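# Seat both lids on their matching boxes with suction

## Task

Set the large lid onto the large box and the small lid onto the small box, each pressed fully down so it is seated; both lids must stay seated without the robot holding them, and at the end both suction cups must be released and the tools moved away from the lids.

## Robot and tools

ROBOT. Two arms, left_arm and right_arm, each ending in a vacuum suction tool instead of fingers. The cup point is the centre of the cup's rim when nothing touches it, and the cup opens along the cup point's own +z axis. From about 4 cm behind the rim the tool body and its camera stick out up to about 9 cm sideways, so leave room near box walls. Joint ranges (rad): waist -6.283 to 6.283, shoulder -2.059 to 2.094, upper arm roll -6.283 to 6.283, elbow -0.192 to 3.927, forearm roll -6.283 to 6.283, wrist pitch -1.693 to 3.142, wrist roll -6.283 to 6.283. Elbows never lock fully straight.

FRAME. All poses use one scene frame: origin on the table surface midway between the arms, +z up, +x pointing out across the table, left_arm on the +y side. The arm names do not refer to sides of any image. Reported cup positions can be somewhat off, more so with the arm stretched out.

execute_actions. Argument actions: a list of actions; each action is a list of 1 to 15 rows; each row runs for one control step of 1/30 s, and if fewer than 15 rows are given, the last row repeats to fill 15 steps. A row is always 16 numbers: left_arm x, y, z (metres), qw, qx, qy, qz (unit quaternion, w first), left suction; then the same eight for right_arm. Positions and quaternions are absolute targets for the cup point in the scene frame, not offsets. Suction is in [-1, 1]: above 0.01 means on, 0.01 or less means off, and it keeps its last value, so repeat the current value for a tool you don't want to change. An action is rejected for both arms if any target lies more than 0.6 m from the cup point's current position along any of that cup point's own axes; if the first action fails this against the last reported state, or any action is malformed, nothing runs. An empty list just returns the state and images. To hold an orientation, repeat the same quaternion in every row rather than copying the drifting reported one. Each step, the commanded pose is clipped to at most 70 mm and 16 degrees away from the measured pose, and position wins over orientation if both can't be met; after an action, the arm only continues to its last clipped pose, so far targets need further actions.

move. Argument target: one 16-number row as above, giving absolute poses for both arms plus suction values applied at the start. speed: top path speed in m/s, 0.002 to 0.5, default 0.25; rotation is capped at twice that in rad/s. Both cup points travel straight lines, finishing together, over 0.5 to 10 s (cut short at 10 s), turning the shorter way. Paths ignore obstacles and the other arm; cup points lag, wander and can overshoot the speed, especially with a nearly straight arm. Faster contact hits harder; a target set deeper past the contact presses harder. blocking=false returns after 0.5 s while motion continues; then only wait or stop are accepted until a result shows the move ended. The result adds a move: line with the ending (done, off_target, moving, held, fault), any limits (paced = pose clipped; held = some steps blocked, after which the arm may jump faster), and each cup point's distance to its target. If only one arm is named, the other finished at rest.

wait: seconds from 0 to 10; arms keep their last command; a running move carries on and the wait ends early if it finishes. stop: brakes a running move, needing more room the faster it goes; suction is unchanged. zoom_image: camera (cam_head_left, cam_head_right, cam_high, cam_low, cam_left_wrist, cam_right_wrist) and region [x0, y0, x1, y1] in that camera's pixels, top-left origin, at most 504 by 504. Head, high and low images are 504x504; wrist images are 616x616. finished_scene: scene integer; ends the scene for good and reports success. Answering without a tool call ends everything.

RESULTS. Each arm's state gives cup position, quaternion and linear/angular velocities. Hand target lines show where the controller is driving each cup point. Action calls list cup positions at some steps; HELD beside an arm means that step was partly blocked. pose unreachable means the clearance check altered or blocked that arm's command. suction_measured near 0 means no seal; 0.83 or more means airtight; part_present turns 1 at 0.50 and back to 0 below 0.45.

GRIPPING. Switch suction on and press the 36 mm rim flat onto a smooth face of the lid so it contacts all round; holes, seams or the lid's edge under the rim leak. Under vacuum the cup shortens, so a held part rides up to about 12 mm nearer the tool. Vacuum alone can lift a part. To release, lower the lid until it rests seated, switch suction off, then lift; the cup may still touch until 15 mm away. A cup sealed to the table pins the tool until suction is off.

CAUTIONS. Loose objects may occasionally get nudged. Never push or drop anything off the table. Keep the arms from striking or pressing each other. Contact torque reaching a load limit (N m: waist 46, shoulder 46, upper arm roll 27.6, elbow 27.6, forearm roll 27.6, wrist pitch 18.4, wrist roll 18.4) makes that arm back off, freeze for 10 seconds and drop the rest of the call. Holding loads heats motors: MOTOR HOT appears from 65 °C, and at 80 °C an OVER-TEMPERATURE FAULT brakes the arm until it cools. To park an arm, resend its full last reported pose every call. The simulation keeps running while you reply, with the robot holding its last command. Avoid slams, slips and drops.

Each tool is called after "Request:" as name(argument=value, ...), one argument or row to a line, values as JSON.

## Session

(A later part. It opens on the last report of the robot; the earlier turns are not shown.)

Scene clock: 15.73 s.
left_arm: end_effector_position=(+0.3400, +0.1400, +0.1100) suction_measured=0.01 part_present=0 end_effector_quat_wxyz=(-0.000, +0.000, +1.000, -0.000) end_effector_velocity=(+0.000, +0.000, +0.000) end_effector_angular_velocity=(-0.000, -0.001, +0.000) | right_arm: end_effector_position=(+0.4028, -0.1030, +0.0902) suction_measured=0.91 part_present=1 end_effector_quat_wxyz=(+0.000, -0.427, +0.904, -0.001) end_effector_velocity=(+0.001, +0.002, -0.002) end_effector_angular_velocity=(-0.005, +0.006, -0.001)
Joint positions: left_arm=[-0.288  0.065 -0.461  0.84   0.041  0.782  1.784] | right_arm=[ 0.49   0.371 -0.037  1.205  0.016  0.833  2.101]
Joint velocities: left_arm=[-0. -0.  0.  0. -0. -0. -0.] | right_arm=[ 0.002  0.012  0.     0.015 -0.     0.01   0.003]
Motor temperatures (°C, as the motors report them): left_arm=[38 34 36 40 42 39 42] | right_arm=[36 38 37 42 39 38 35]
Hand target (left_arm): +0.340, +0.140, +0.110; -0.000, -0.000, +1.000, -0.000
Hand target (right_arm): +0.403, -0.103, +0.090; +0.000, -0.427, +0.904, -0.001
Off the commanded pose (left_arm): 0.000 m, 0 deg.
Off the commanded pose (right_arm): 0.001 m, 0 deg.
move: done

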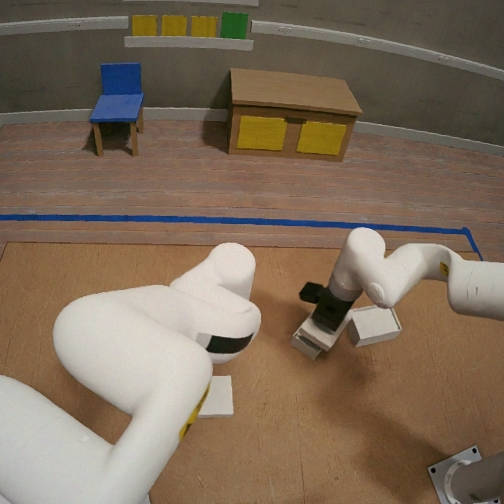

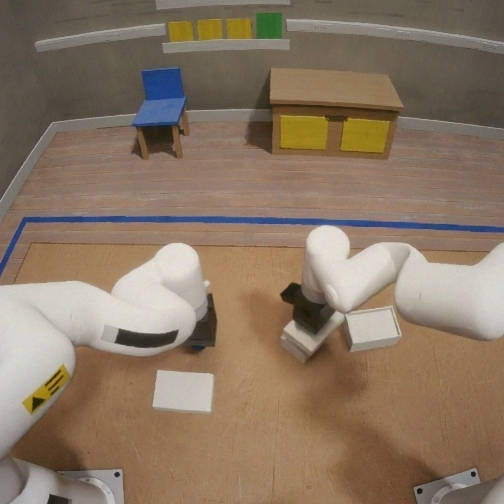

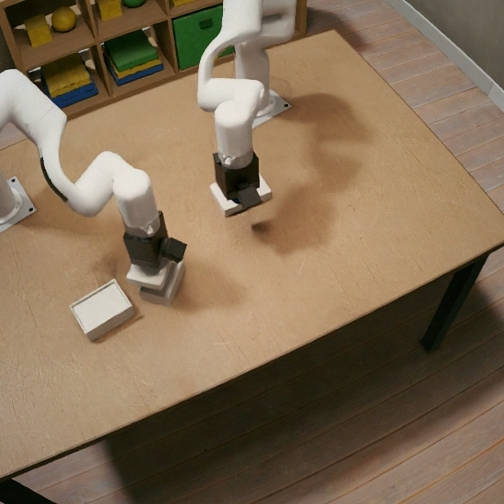

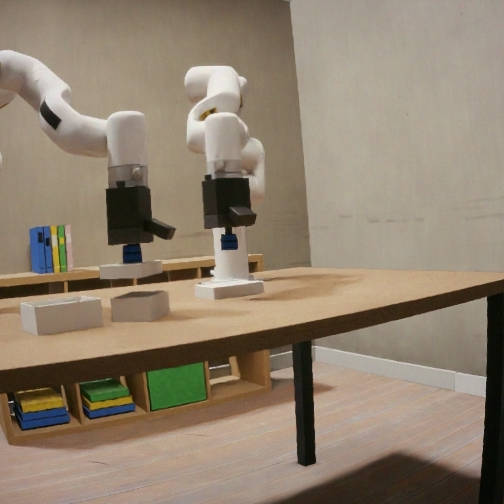

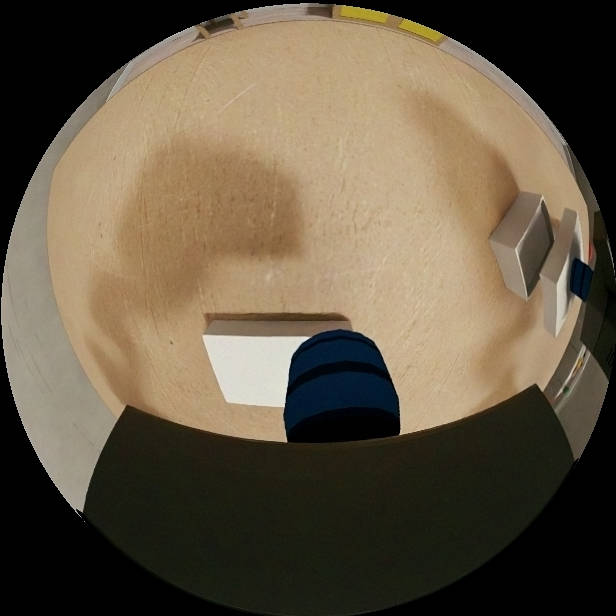

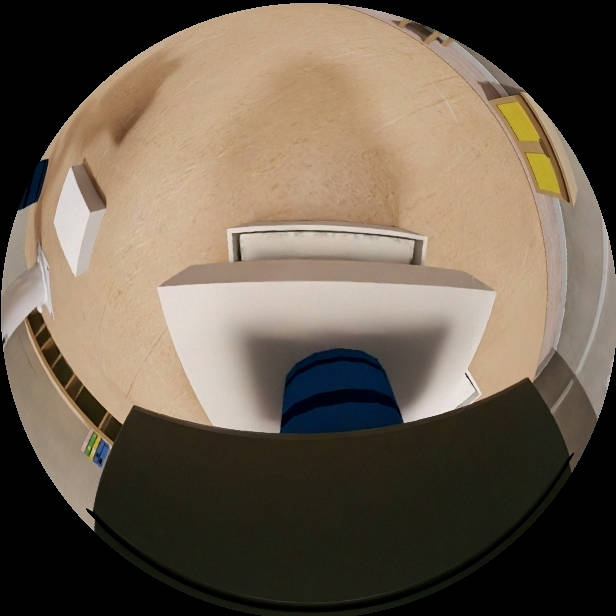

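Request:
move(
  target=[0.34,0.14,0.11,0,0,1,0,0, 0.4089,-0.0976,0.062,0,-0.425,0.9052,0,1],
  speed=0.08,
)

Request:
zoom_image(
  camera="cam_right_wrist",
  region=[150, 220, 330, 310],
)

Request:
zoom_image(
  camera="cam_right_wrist",
  region=[330, 220, 510, 310],
)

Request:
zoom_image(
  camera="cam_low",
  region=[90, 250, 190, 330],
)

Scene clock: 17.77 s.
left_arm: end_effector_position=(+0.3400, +0.1400, +0.1100) suction_measured=0.01 part_present=0 end_effector_quat_wxyz=(-0.000, +0.000, +1.000, +0.000) end_effector_velocity=(+0.000, +0.000, +0.000) end_effector_angular_velocity=(+0.000, -0.000, +0.001) | right_arm: end_effector_position=(+0.4090, -0.0976, +0.0624) suction_measured=0.91 part_present=1 end_effector_quat_wxyz=(+0.000, -0.425, +0.905, -0.000) end_effector_velocity=(+0.001, +0.001, -0.001) end_effector_angular_velocity=(+0.001, -0.001, -0.001)
Joint positions: left_arm=[-0.288  0.065 -0.461  0.84   0.041  0.782  1.784] | right_arm=[ 0.489  0.443 -0.035  1.223  0.021  0.78   2.102]
Joint velocities: left_arm=[ 0.    -0.     0.001 -0.     0.    -0.    -0.   ] | right_arm=[-0.     0.003  0.     0.002  0.001 -0.002  0.001]
Motor temperatures (°C, as the motors report them): left_arm=[38 34 36 40 42 39 42] | right_arm=[36 38 37 42 39 38 35]
Hand target (left_arm): +0.340, +0.140, +0.110; -0.000, +0.000, +1.000, +0.000
Hand target (right_arm): +0.409, -0.098, +0.062; +0.000, -0.425, +0.905, -0.000
Off the commanded pose (left_arm): 0.000 m, 0 deg.
Off the commanded pose (right_arm): 0.000 m, 0 deg.
move: done

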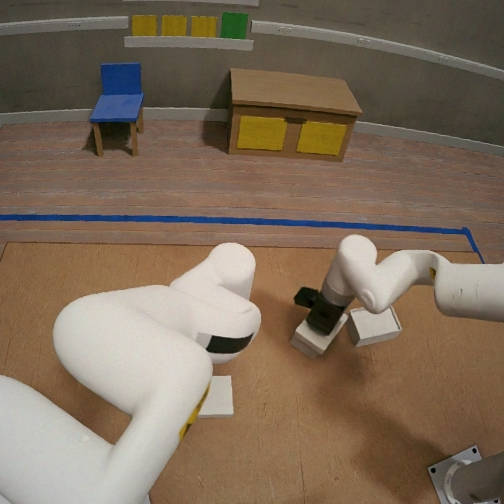

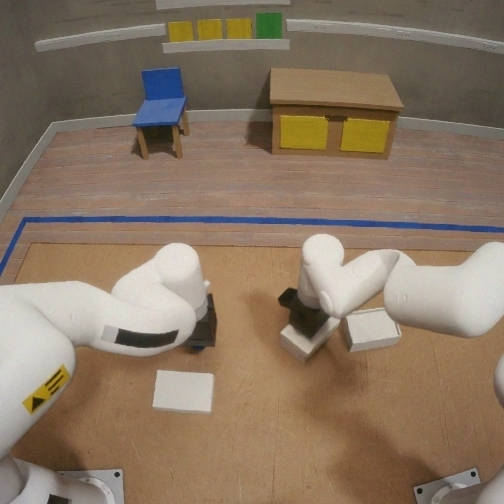

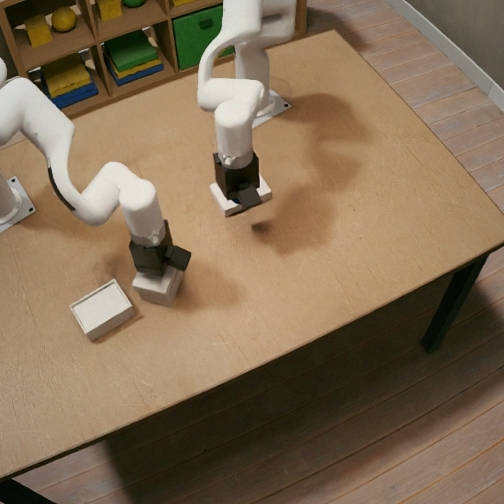

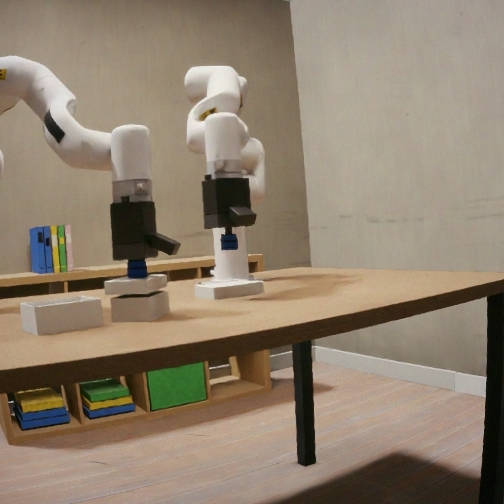

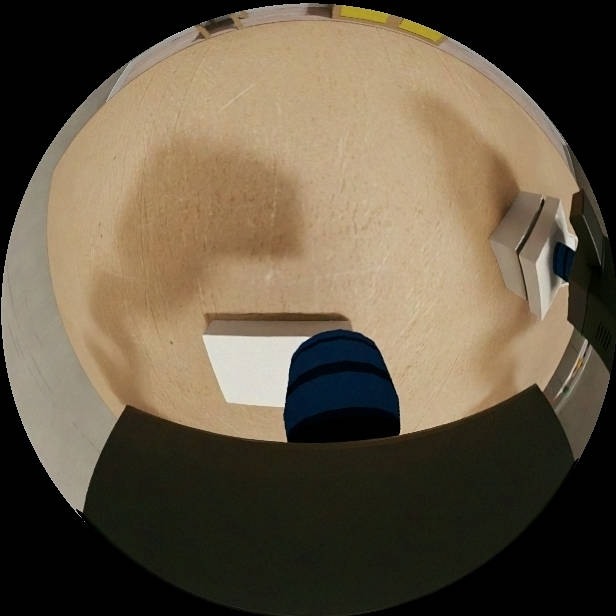

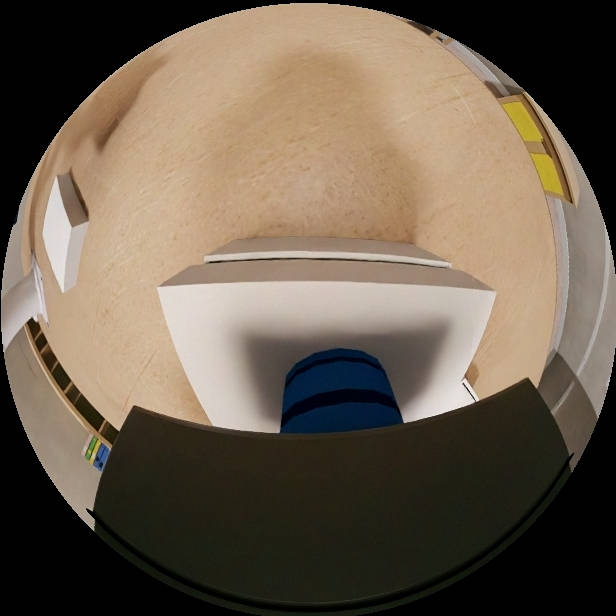

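Region (150, 220, 330, 310) of cam_right_wrist's 616x616 image, scaled by 2.800, with more detail than that image has.

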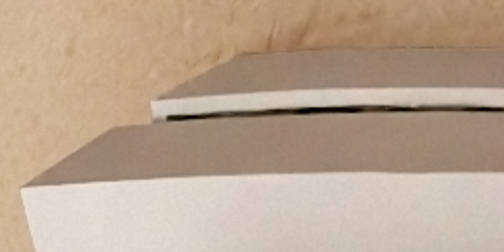

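Region (330, 220, 510, 310) of cam_right_wrist's 616x616 image, scaled by 2.800, with more detail than that image has.

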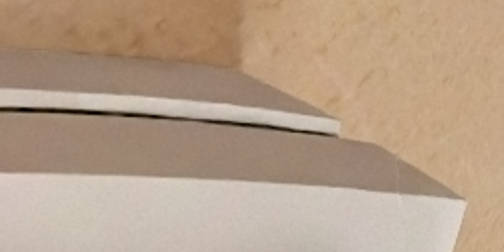

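Region (90, 250, 190, 330) of cam_low's 504x504 image, scaled by 5.040, with more detail than that image has; it fills the top 403 rows of this view, and the rest is white.

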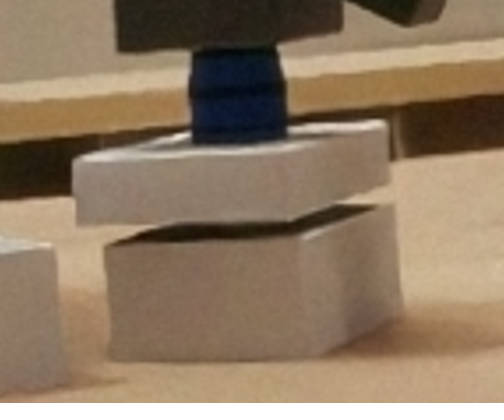

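Request:
move(
  target=[0.34,0.14,0.11,0,0,1,0,0, 0.4125,-0.0934,0.058,0,-0.4226,0.9063,0,1],
  speed=0.03,
)

Request:
zoom_image(
  camera="cam_right_wrist",
  region=[150, 220, 330, 310],
)

Request:
zoom_image(
  camera="cam_right_wrist",
  region=[330, 220, 510, 310],
)

Request:
zoom_image(
  camera="cam_low",
  region=[100, 265, 180, 330],
)

Request:
zoom_image(
  camera="cam_left_wrist",
  region=[470, 180, 610, 330],
)

Request:
zoom_image(
  camera="cam_head_right",
  region=[270, 295, 360, 370],
)

Scene clock: 19.53 s.
left_arm: end_effector_position=(+0.3400, +0.1400, +0.1100) suction_measured=0.01 part_present=0 end_effector_quat_wxyz=(-0.000, +0.000, +1.000, +0.000) end_effector_velocity=(-0.000, -0.000, -0.000) end_effector_angular_velocity=(+0.000, +0.001, -0.001) | right_arm: end_effector_position=(+0.4124, -0.0935, +0.0581) suction_measured=0.91 part_present=1 end_effector_quat_wxyz=(-0.000, -0.423, +0.906, -0.000) end_effector_velocity=(+0.003, +0.001, +0.002) end_effector_angular_velocity=(+0.002, -0.005, -0.002)
Joint positions: left_arm=[-0.288  0.065 -0.461  0.84   0.041  0.782  1.784] | right_arm=[ 0.491  0.466 -0.035  1.245  0.022  0.78   2.108]
Joint velocities: left_arm=[-0.  0. -0. -0. -0.  0.  0.] | right_arm=[ 0.     0.002 -0.001  0.007 -0.001 -0.     0.002]
Motor temperatures (°C, as the motors report them): left_arm=[38 34 36 40 42 39 42] | right_arm=[36 38 37 42 39 38 35]
Hand target (left_arm): +0.340, +0.140, +0.110; -0.000, +0.000, +1.000, +0.000
Hand target (right_arm): +0.413, -0.093, +0.058; +0.000, -0.423, +0.906, -0.000
Off the commanded pose (left_arm): 0.000 m, 0 deg.
Off the commanded pose (right_arm): 0.000 m, 0 deg.
move: done

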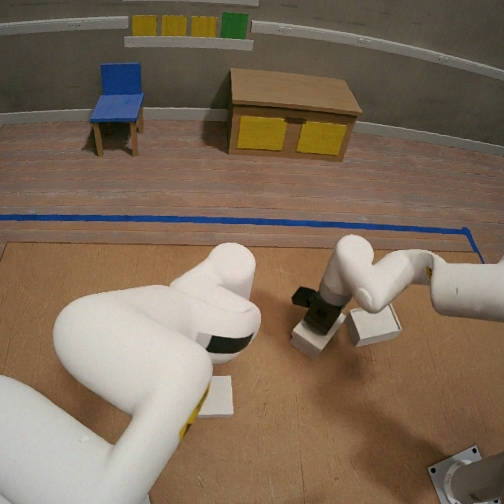

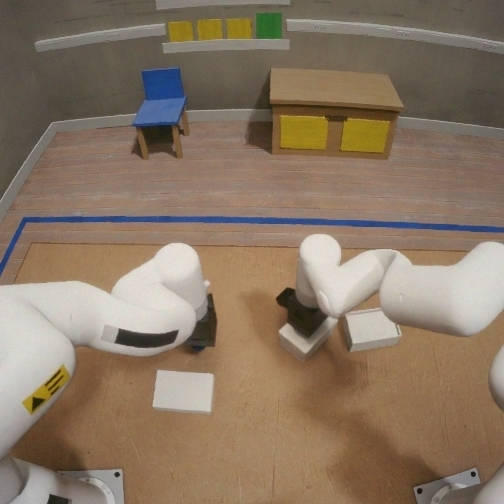

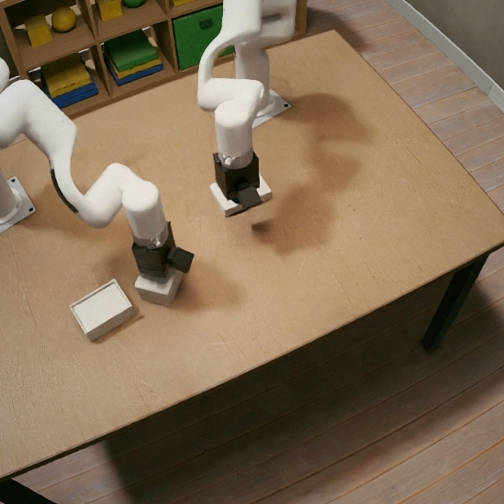

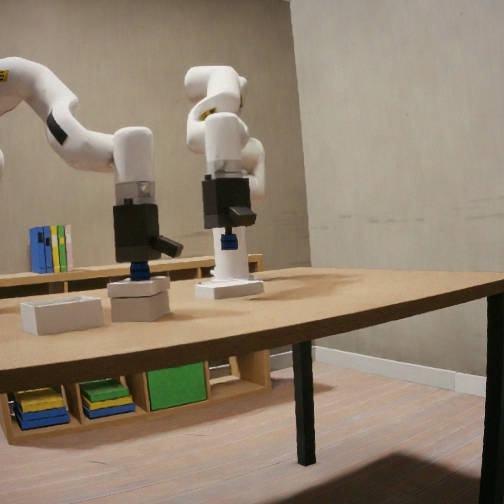

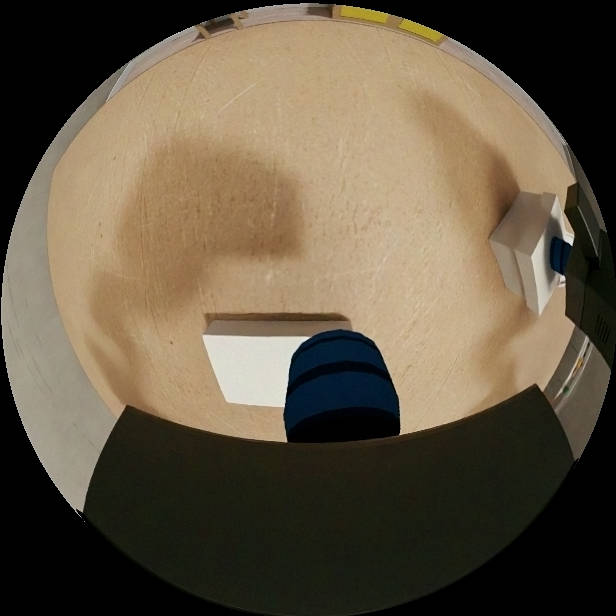

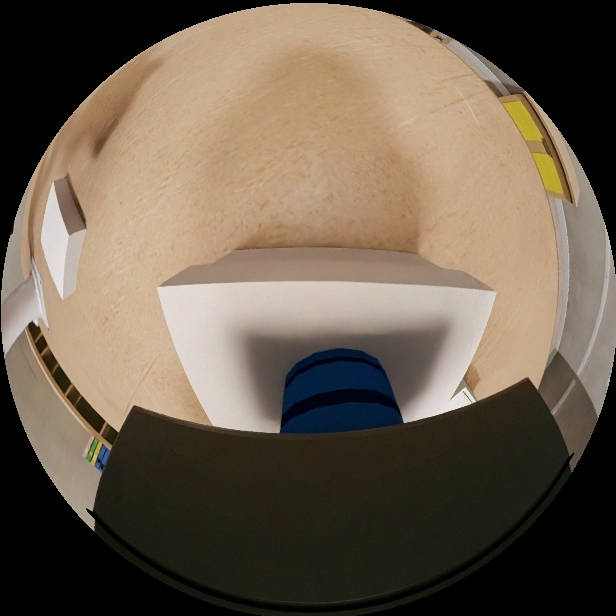

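Region (150, 220, 330, 310) of cam_right_wrist's 616x616 image, scaled by 2.800, with more detail than that image has.

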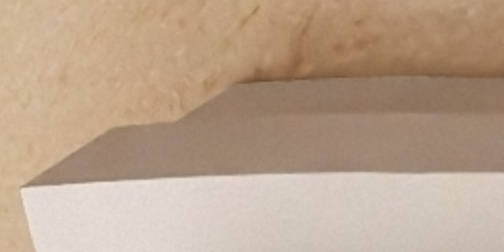

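Region (330, 220, 510, 310) of cam_right_wrist's 616x616 image, scaled by 2.800, with more detail than that image has.

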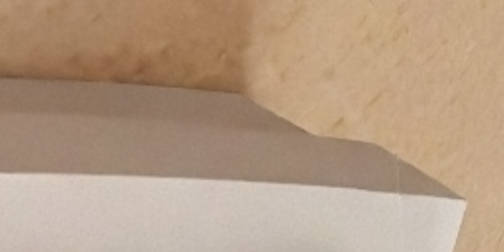

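Region (100, 265, 180, 330) of cam_low's 504x504 image, scaled by 6.300, with more detail than that image has; it fills the top 410 rows of this view, and the rest is white.

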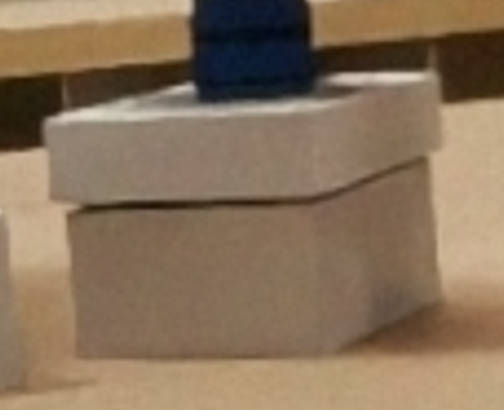

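Region (470, 180, 610, 330) of cam_left_wrist's 616x616 image, scaled by 3.360, with more detail than that image has; it fills the left 470 columns of this view, and the rest is white.

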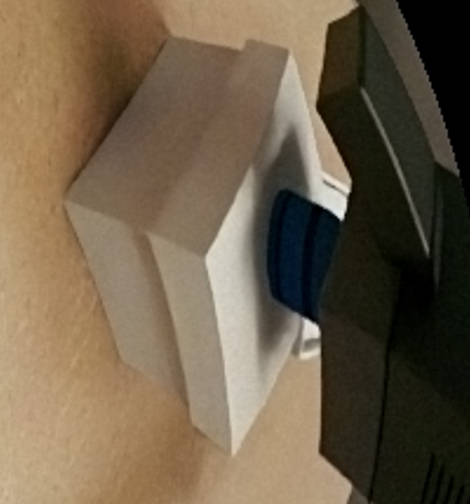

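Region (270, 295, 360, 370) of cam_head_right's 504x504 image, scaled by 5.600, with more detail than that image has.

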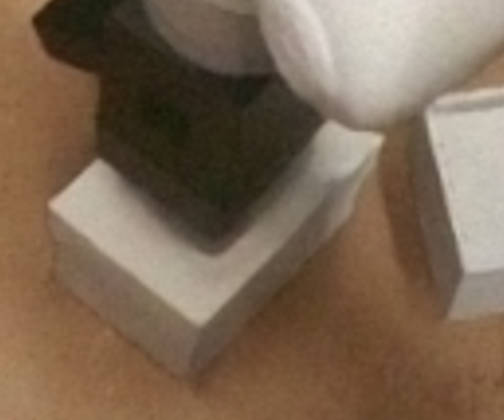

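Request:
move(
  target=[0.34,0.14,0.11,0,0,1,0,0, 0.4126,-0.0933,0.049,0,-0.4226,0.9063,0,1],
  speed=0.02,
)

Request:
zoom_image(
  camera="cam_low",
  region=[100, 265, 180, 330],
)

Scene clock: 20.63 s.
left_arm: end_effector_position=(+0.3400, +0.1400, +0.1100) suction_measured=0.01 part_present=0 end_effector_quat_wxyz=(-0.000, +0.000, +1.000, -0.000) end_effector_velocity=(+0.000, +0.000, +0.000) end_effector_angular_velocity=(-0.000, -0.000, +0.001) | right_arm: end_effector_position=(+0.4126, -0.0933, +0.0491) suction_measured=0.91 part_present=1 end_effector_quat_wxyz=(+0.000, -0.423, +0.906, -0.000) end_effector_velocity=(+0.001, -0.000, -0.000) end_effector_angular_velocity=(+0.001, -0.002, -0.000)
Joint positions: left_arm=[-0.288  0.065 -0.461  0.84   0.041  0.782  1.784] | right_arm=[ 0.491  0.483 -0.035  1.242  0.023  0.76   2.108]
Joint velocities: left_arm=[ 0. -0.  0.  0.  0.  0.  0.] | right_arm=[-0.     0.001 -0.001  0.001 -0.    -0.002 -0.   ]
Motor temperatures (°C, as the motors report them): left_arm=[38 34 36 40 42 39 42] | right_arm=[36 38 37 42 39 38 35]
Hand target (left_arm): +0.340, +0.140, +0.110; +0.000, +0.000, +1.000, +0.000
Hand target (right_arm): +0.413, -0.093, +0.049; +0.000, -0.423, +0.906, -0.000
Off the commanded pose (left_arm): 0.000 m, 0 deg.
Off the commanded pose (right_arm): 0.000 m, 0 deg.
move: done

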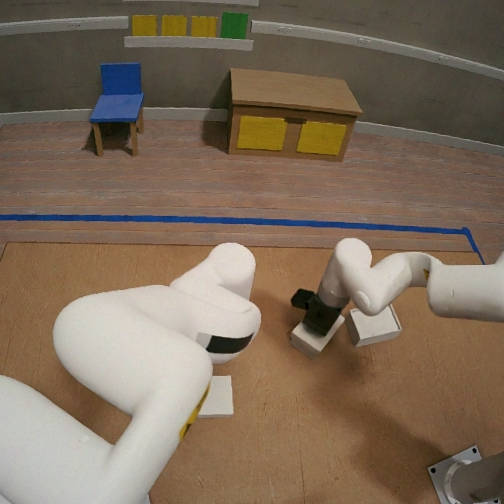

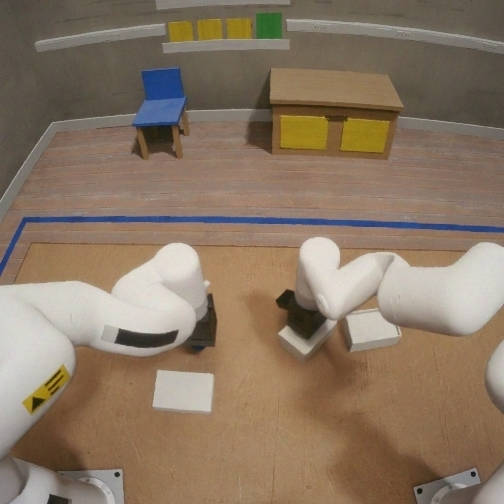

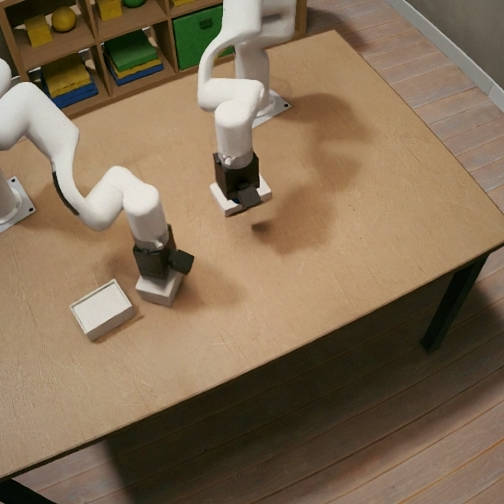

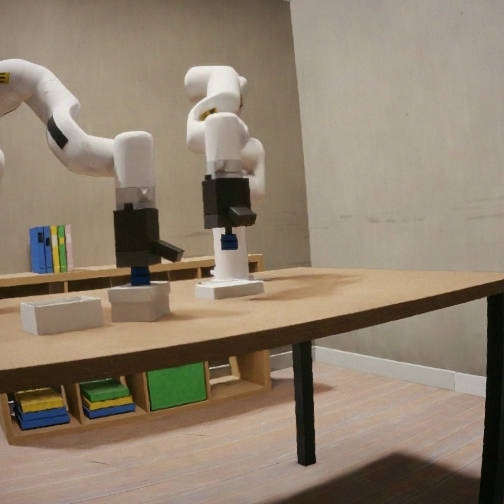

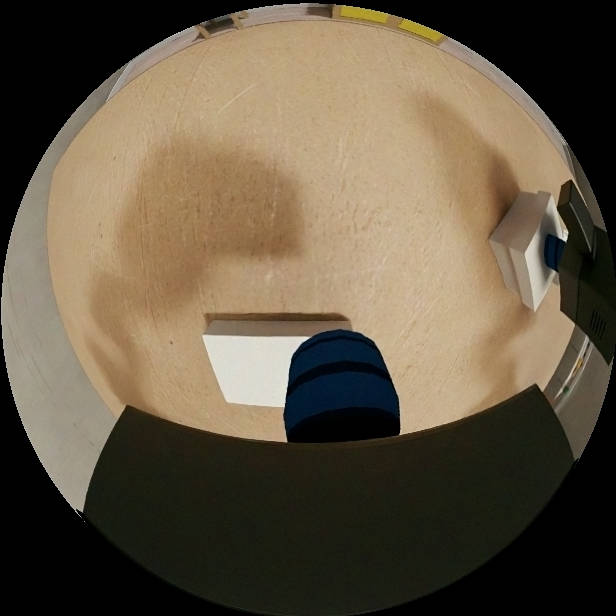

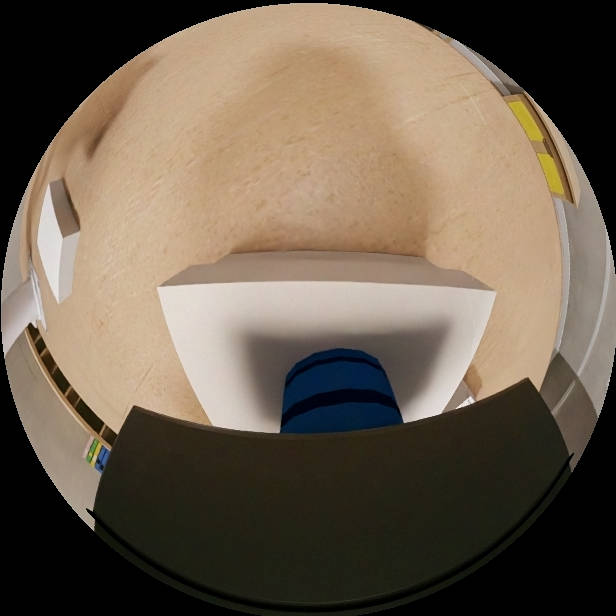

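Region (100, 265, 180, 330) of cam_low's 504x504 image, scaled by 6.300, with more detail than that image has; it fills the top 410 rows of this view, and the rest is white.

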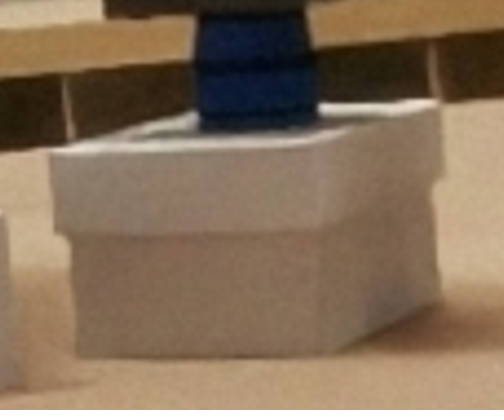

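Request:
move(
  target=[0.34,0.14,0.11,0,0,1,0,0, 0.4126,-0.0933,0.0345,0,-0.4226,0.9063,0,1],
  speed=0.03,
)

Request:
zoom_image(
  camera="cam_low",
  region=[100, 265, 180, 330],
)

Scene clock: 21.80 s.
left_arm: end_effector_position=(+0.3400, +0.1400, +0.1100) suction_measured=0.01 part_present=0 end_effector_quat_wxyz=(-0.000, +0.000, +1.000, +0.000) end_effector_velocity=(-0.000, -0.000, -0.000) end_effector_angular_velocity=(-0.000, +0.001, -0.000) | right_arm: end_effector_position=(+0.4127, -0.0933, +0.0347) suction_measured=0.91 part_present=1 end_effector_quat_wxyz=(+0.000, -0.423, +0.906, -0.000) end_effector_velocity=(+0.000, -0.000, -0.001) end_effector_angular_velocity=(-0.001, -0.000, +0.000)
Joint positions: left_arm=[-0.288  0.065 -0.461  0.84   0.041  0.782  1.784] | right_arm=[ 0.49   0.511 -0.034  1.238  0.025  0.727  2.107]
Joint velocities: left_arm=[ 0.     0.001 -0.001  0.001 -0.     0.    -0.   ] | right_arm=[-0.     0.002 -0.    -0.    -0.    -0.002 -0.   ]
Motor temperatures (°C, as the motors report them): left_arm=[38 34 36 40 42 39 42] | right_arm=[36 38 37 43 39 38 35]
Hand target (left_arm): +0.340, +0.140, +0.110; -0.000, +0.000, +1.000, +0.000
Hand target (right_arm): +0.413, -0.093, +0.035; +0.000, -0.423, +0.906, -0.000
Off the commanded pose (left_arm): 0.000 m, 0 deg.
Off the commanded pose (right_arm): 0.000 m, 0 deg.
move: done

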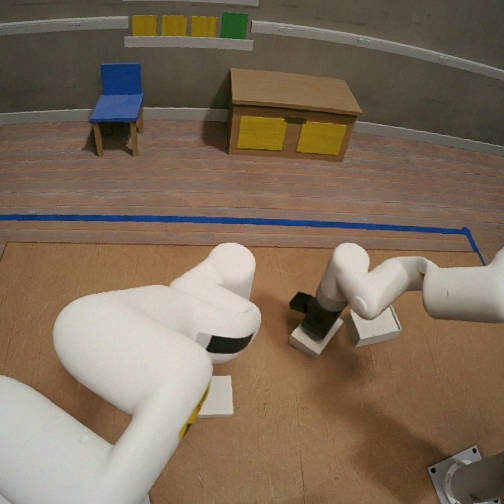

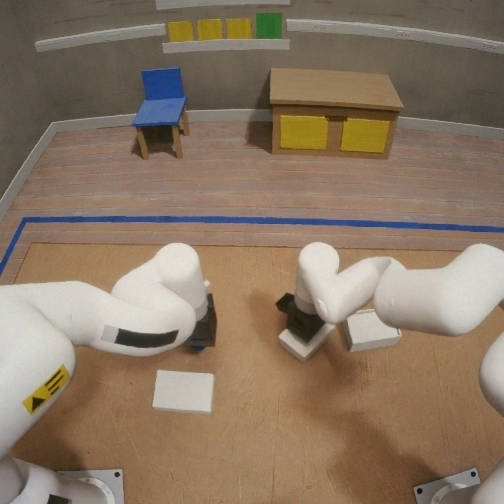

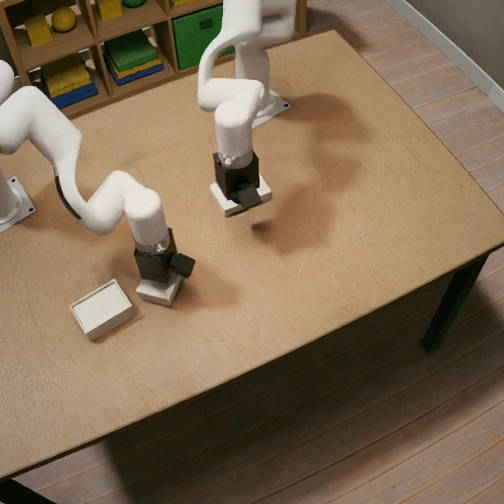

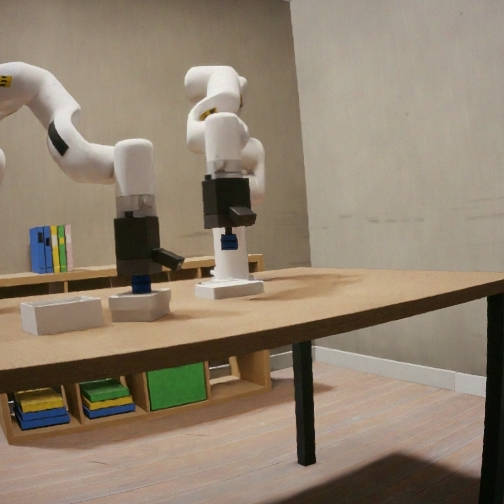

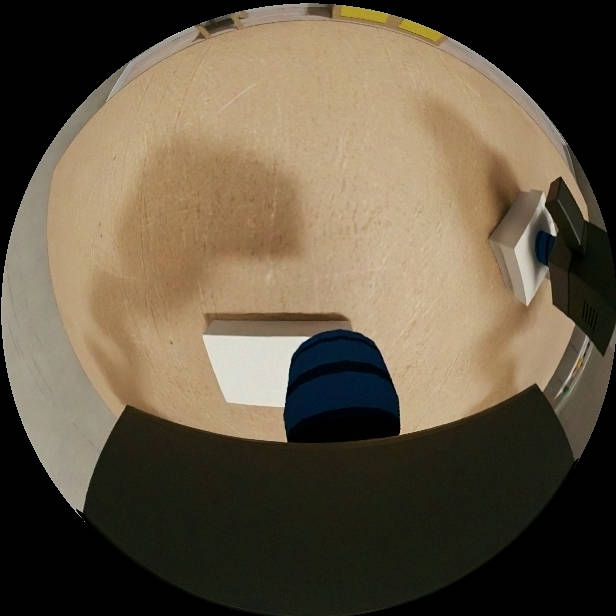

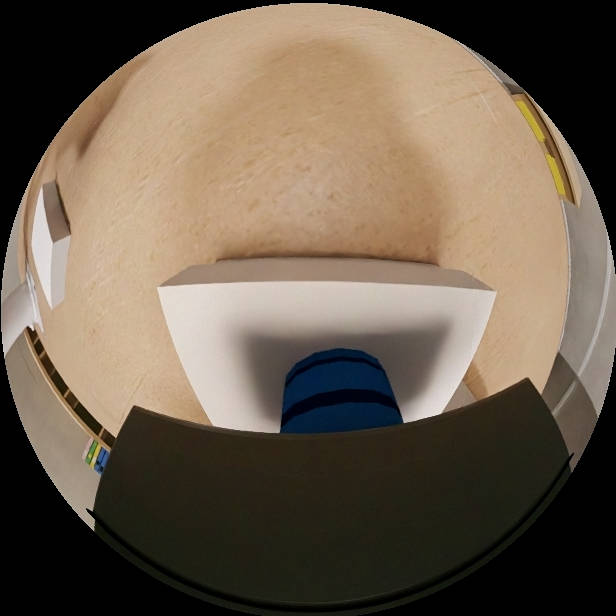

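Region (100, 265, 180, 330) of cam_low's 504x504 image, scaled by 6.300, with more detail than that image has; it fills the top 410 rows of this view, and the rest is white.

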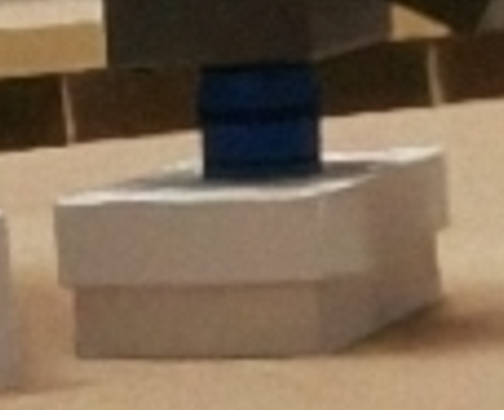

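Request:
move(
  target=[0.34,0.30,0.17,0,0,1,0,0, 0.4126,-0.0933,0.0335,0,-0.4226,0.9063,0,0],
  speed=0.4,
)

Request:
zoom_image(
  camera="cam_low",
  region=[100, 265, 180, 330],
)

Scene clock: 23.20 s.
left_arm: end_effector_position=(+0.3406, +0.3003, +0.1696) suction_measured=0.01 part_present=0 end_effector_quat_wxyz=(-0.000, +0.000, +1.000, +0.002) end_effector_velocity=(+0.000, +0.002, +0.001) end_effector_angular_velocity=(-0.001, -0.002, +0.003) | right_arm: end_effector_position=(+0.4129, -0.0931, +0.0339) suction_measured=0.00 part_present=0 end_effector_quat_wxyz=(+0.001, -0.423, +0.906, +0.000) end_effector_velocity=(-0.001, -0.000, -0.000) end_effector_angular_velocity=(+0.000, +0.002, -0.000)
Joint positions: left_arm=[-0.115 -0.232 -0.258  0.725 -0.068  0.952  2.235] | right_arm=[ 0.49   0.513 -0.034  1.238  0.025  0.725  2.107]
Joint velocities: left_arm=[ 0.003 -0.004  0.004  0.    -0.001  0.002  0.004] | right_arm=[ 0.    -0.     0.001 -0.002  0.001 -0.    -0.   ]
Motor temperatures (°C, as the motors report them): left_arm=[38 34 36 40 42 39 42] | right_arm=[36 38 37 42 39 38 35]
Hand target (left_arm): +0.341, +0.301, +0.170; -0.000, -0.000, +1.000, +0.002
Hand target (right_arm): +0.413, -0.093, +0.034; +0.000, -0.423, +0.906, -0.000
Off the commanded pose (left_arm): 0.001 m, 0 deg.
Off the commanded pose (right_arm): 0.001 m, 0 deg.
move: done; limits=paced

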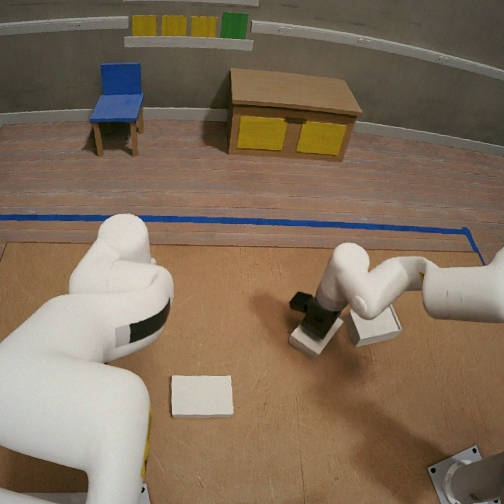

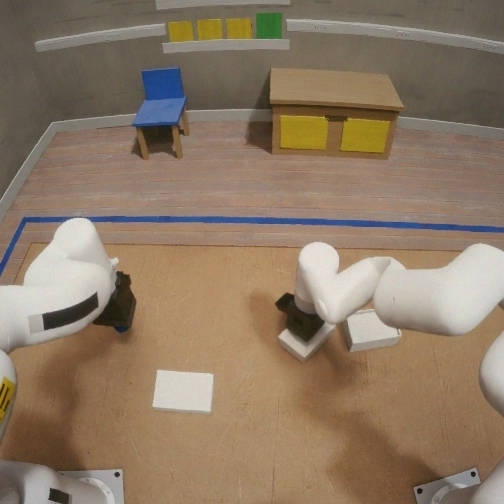

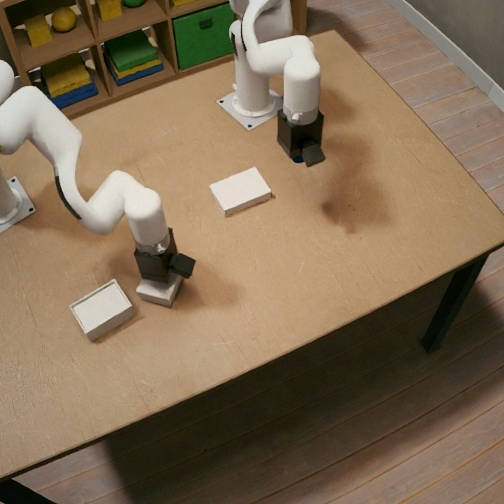

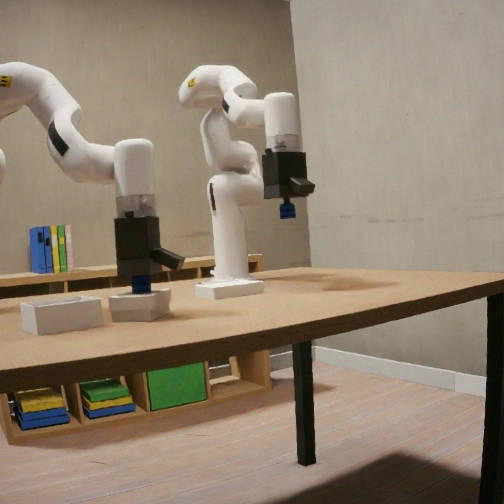

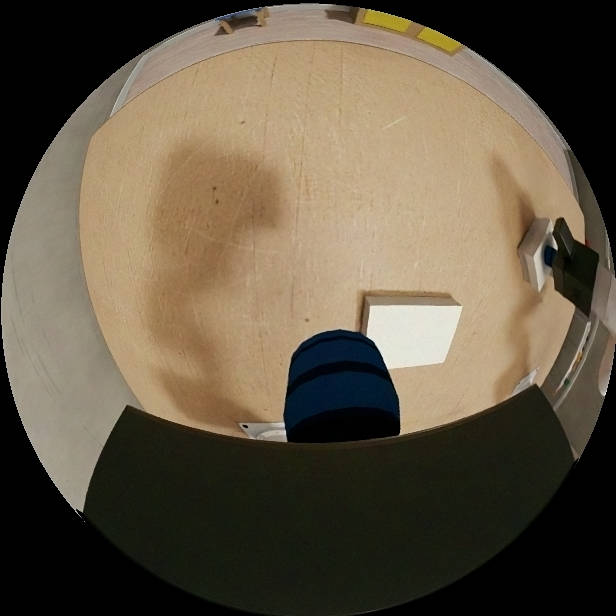

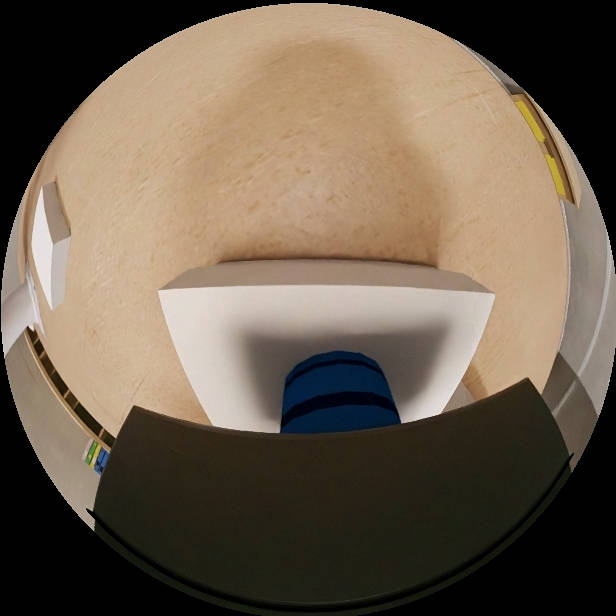

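Region (100, 265, 180, 330) of cam_low's 504x504 image, scaled by 6.300, with more detail than that image has; it fills the top 410 rows of this view, and the rest is white.

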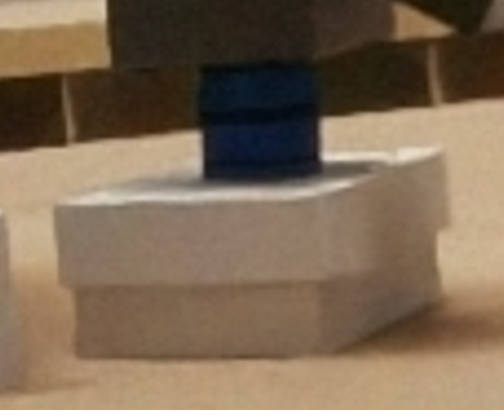

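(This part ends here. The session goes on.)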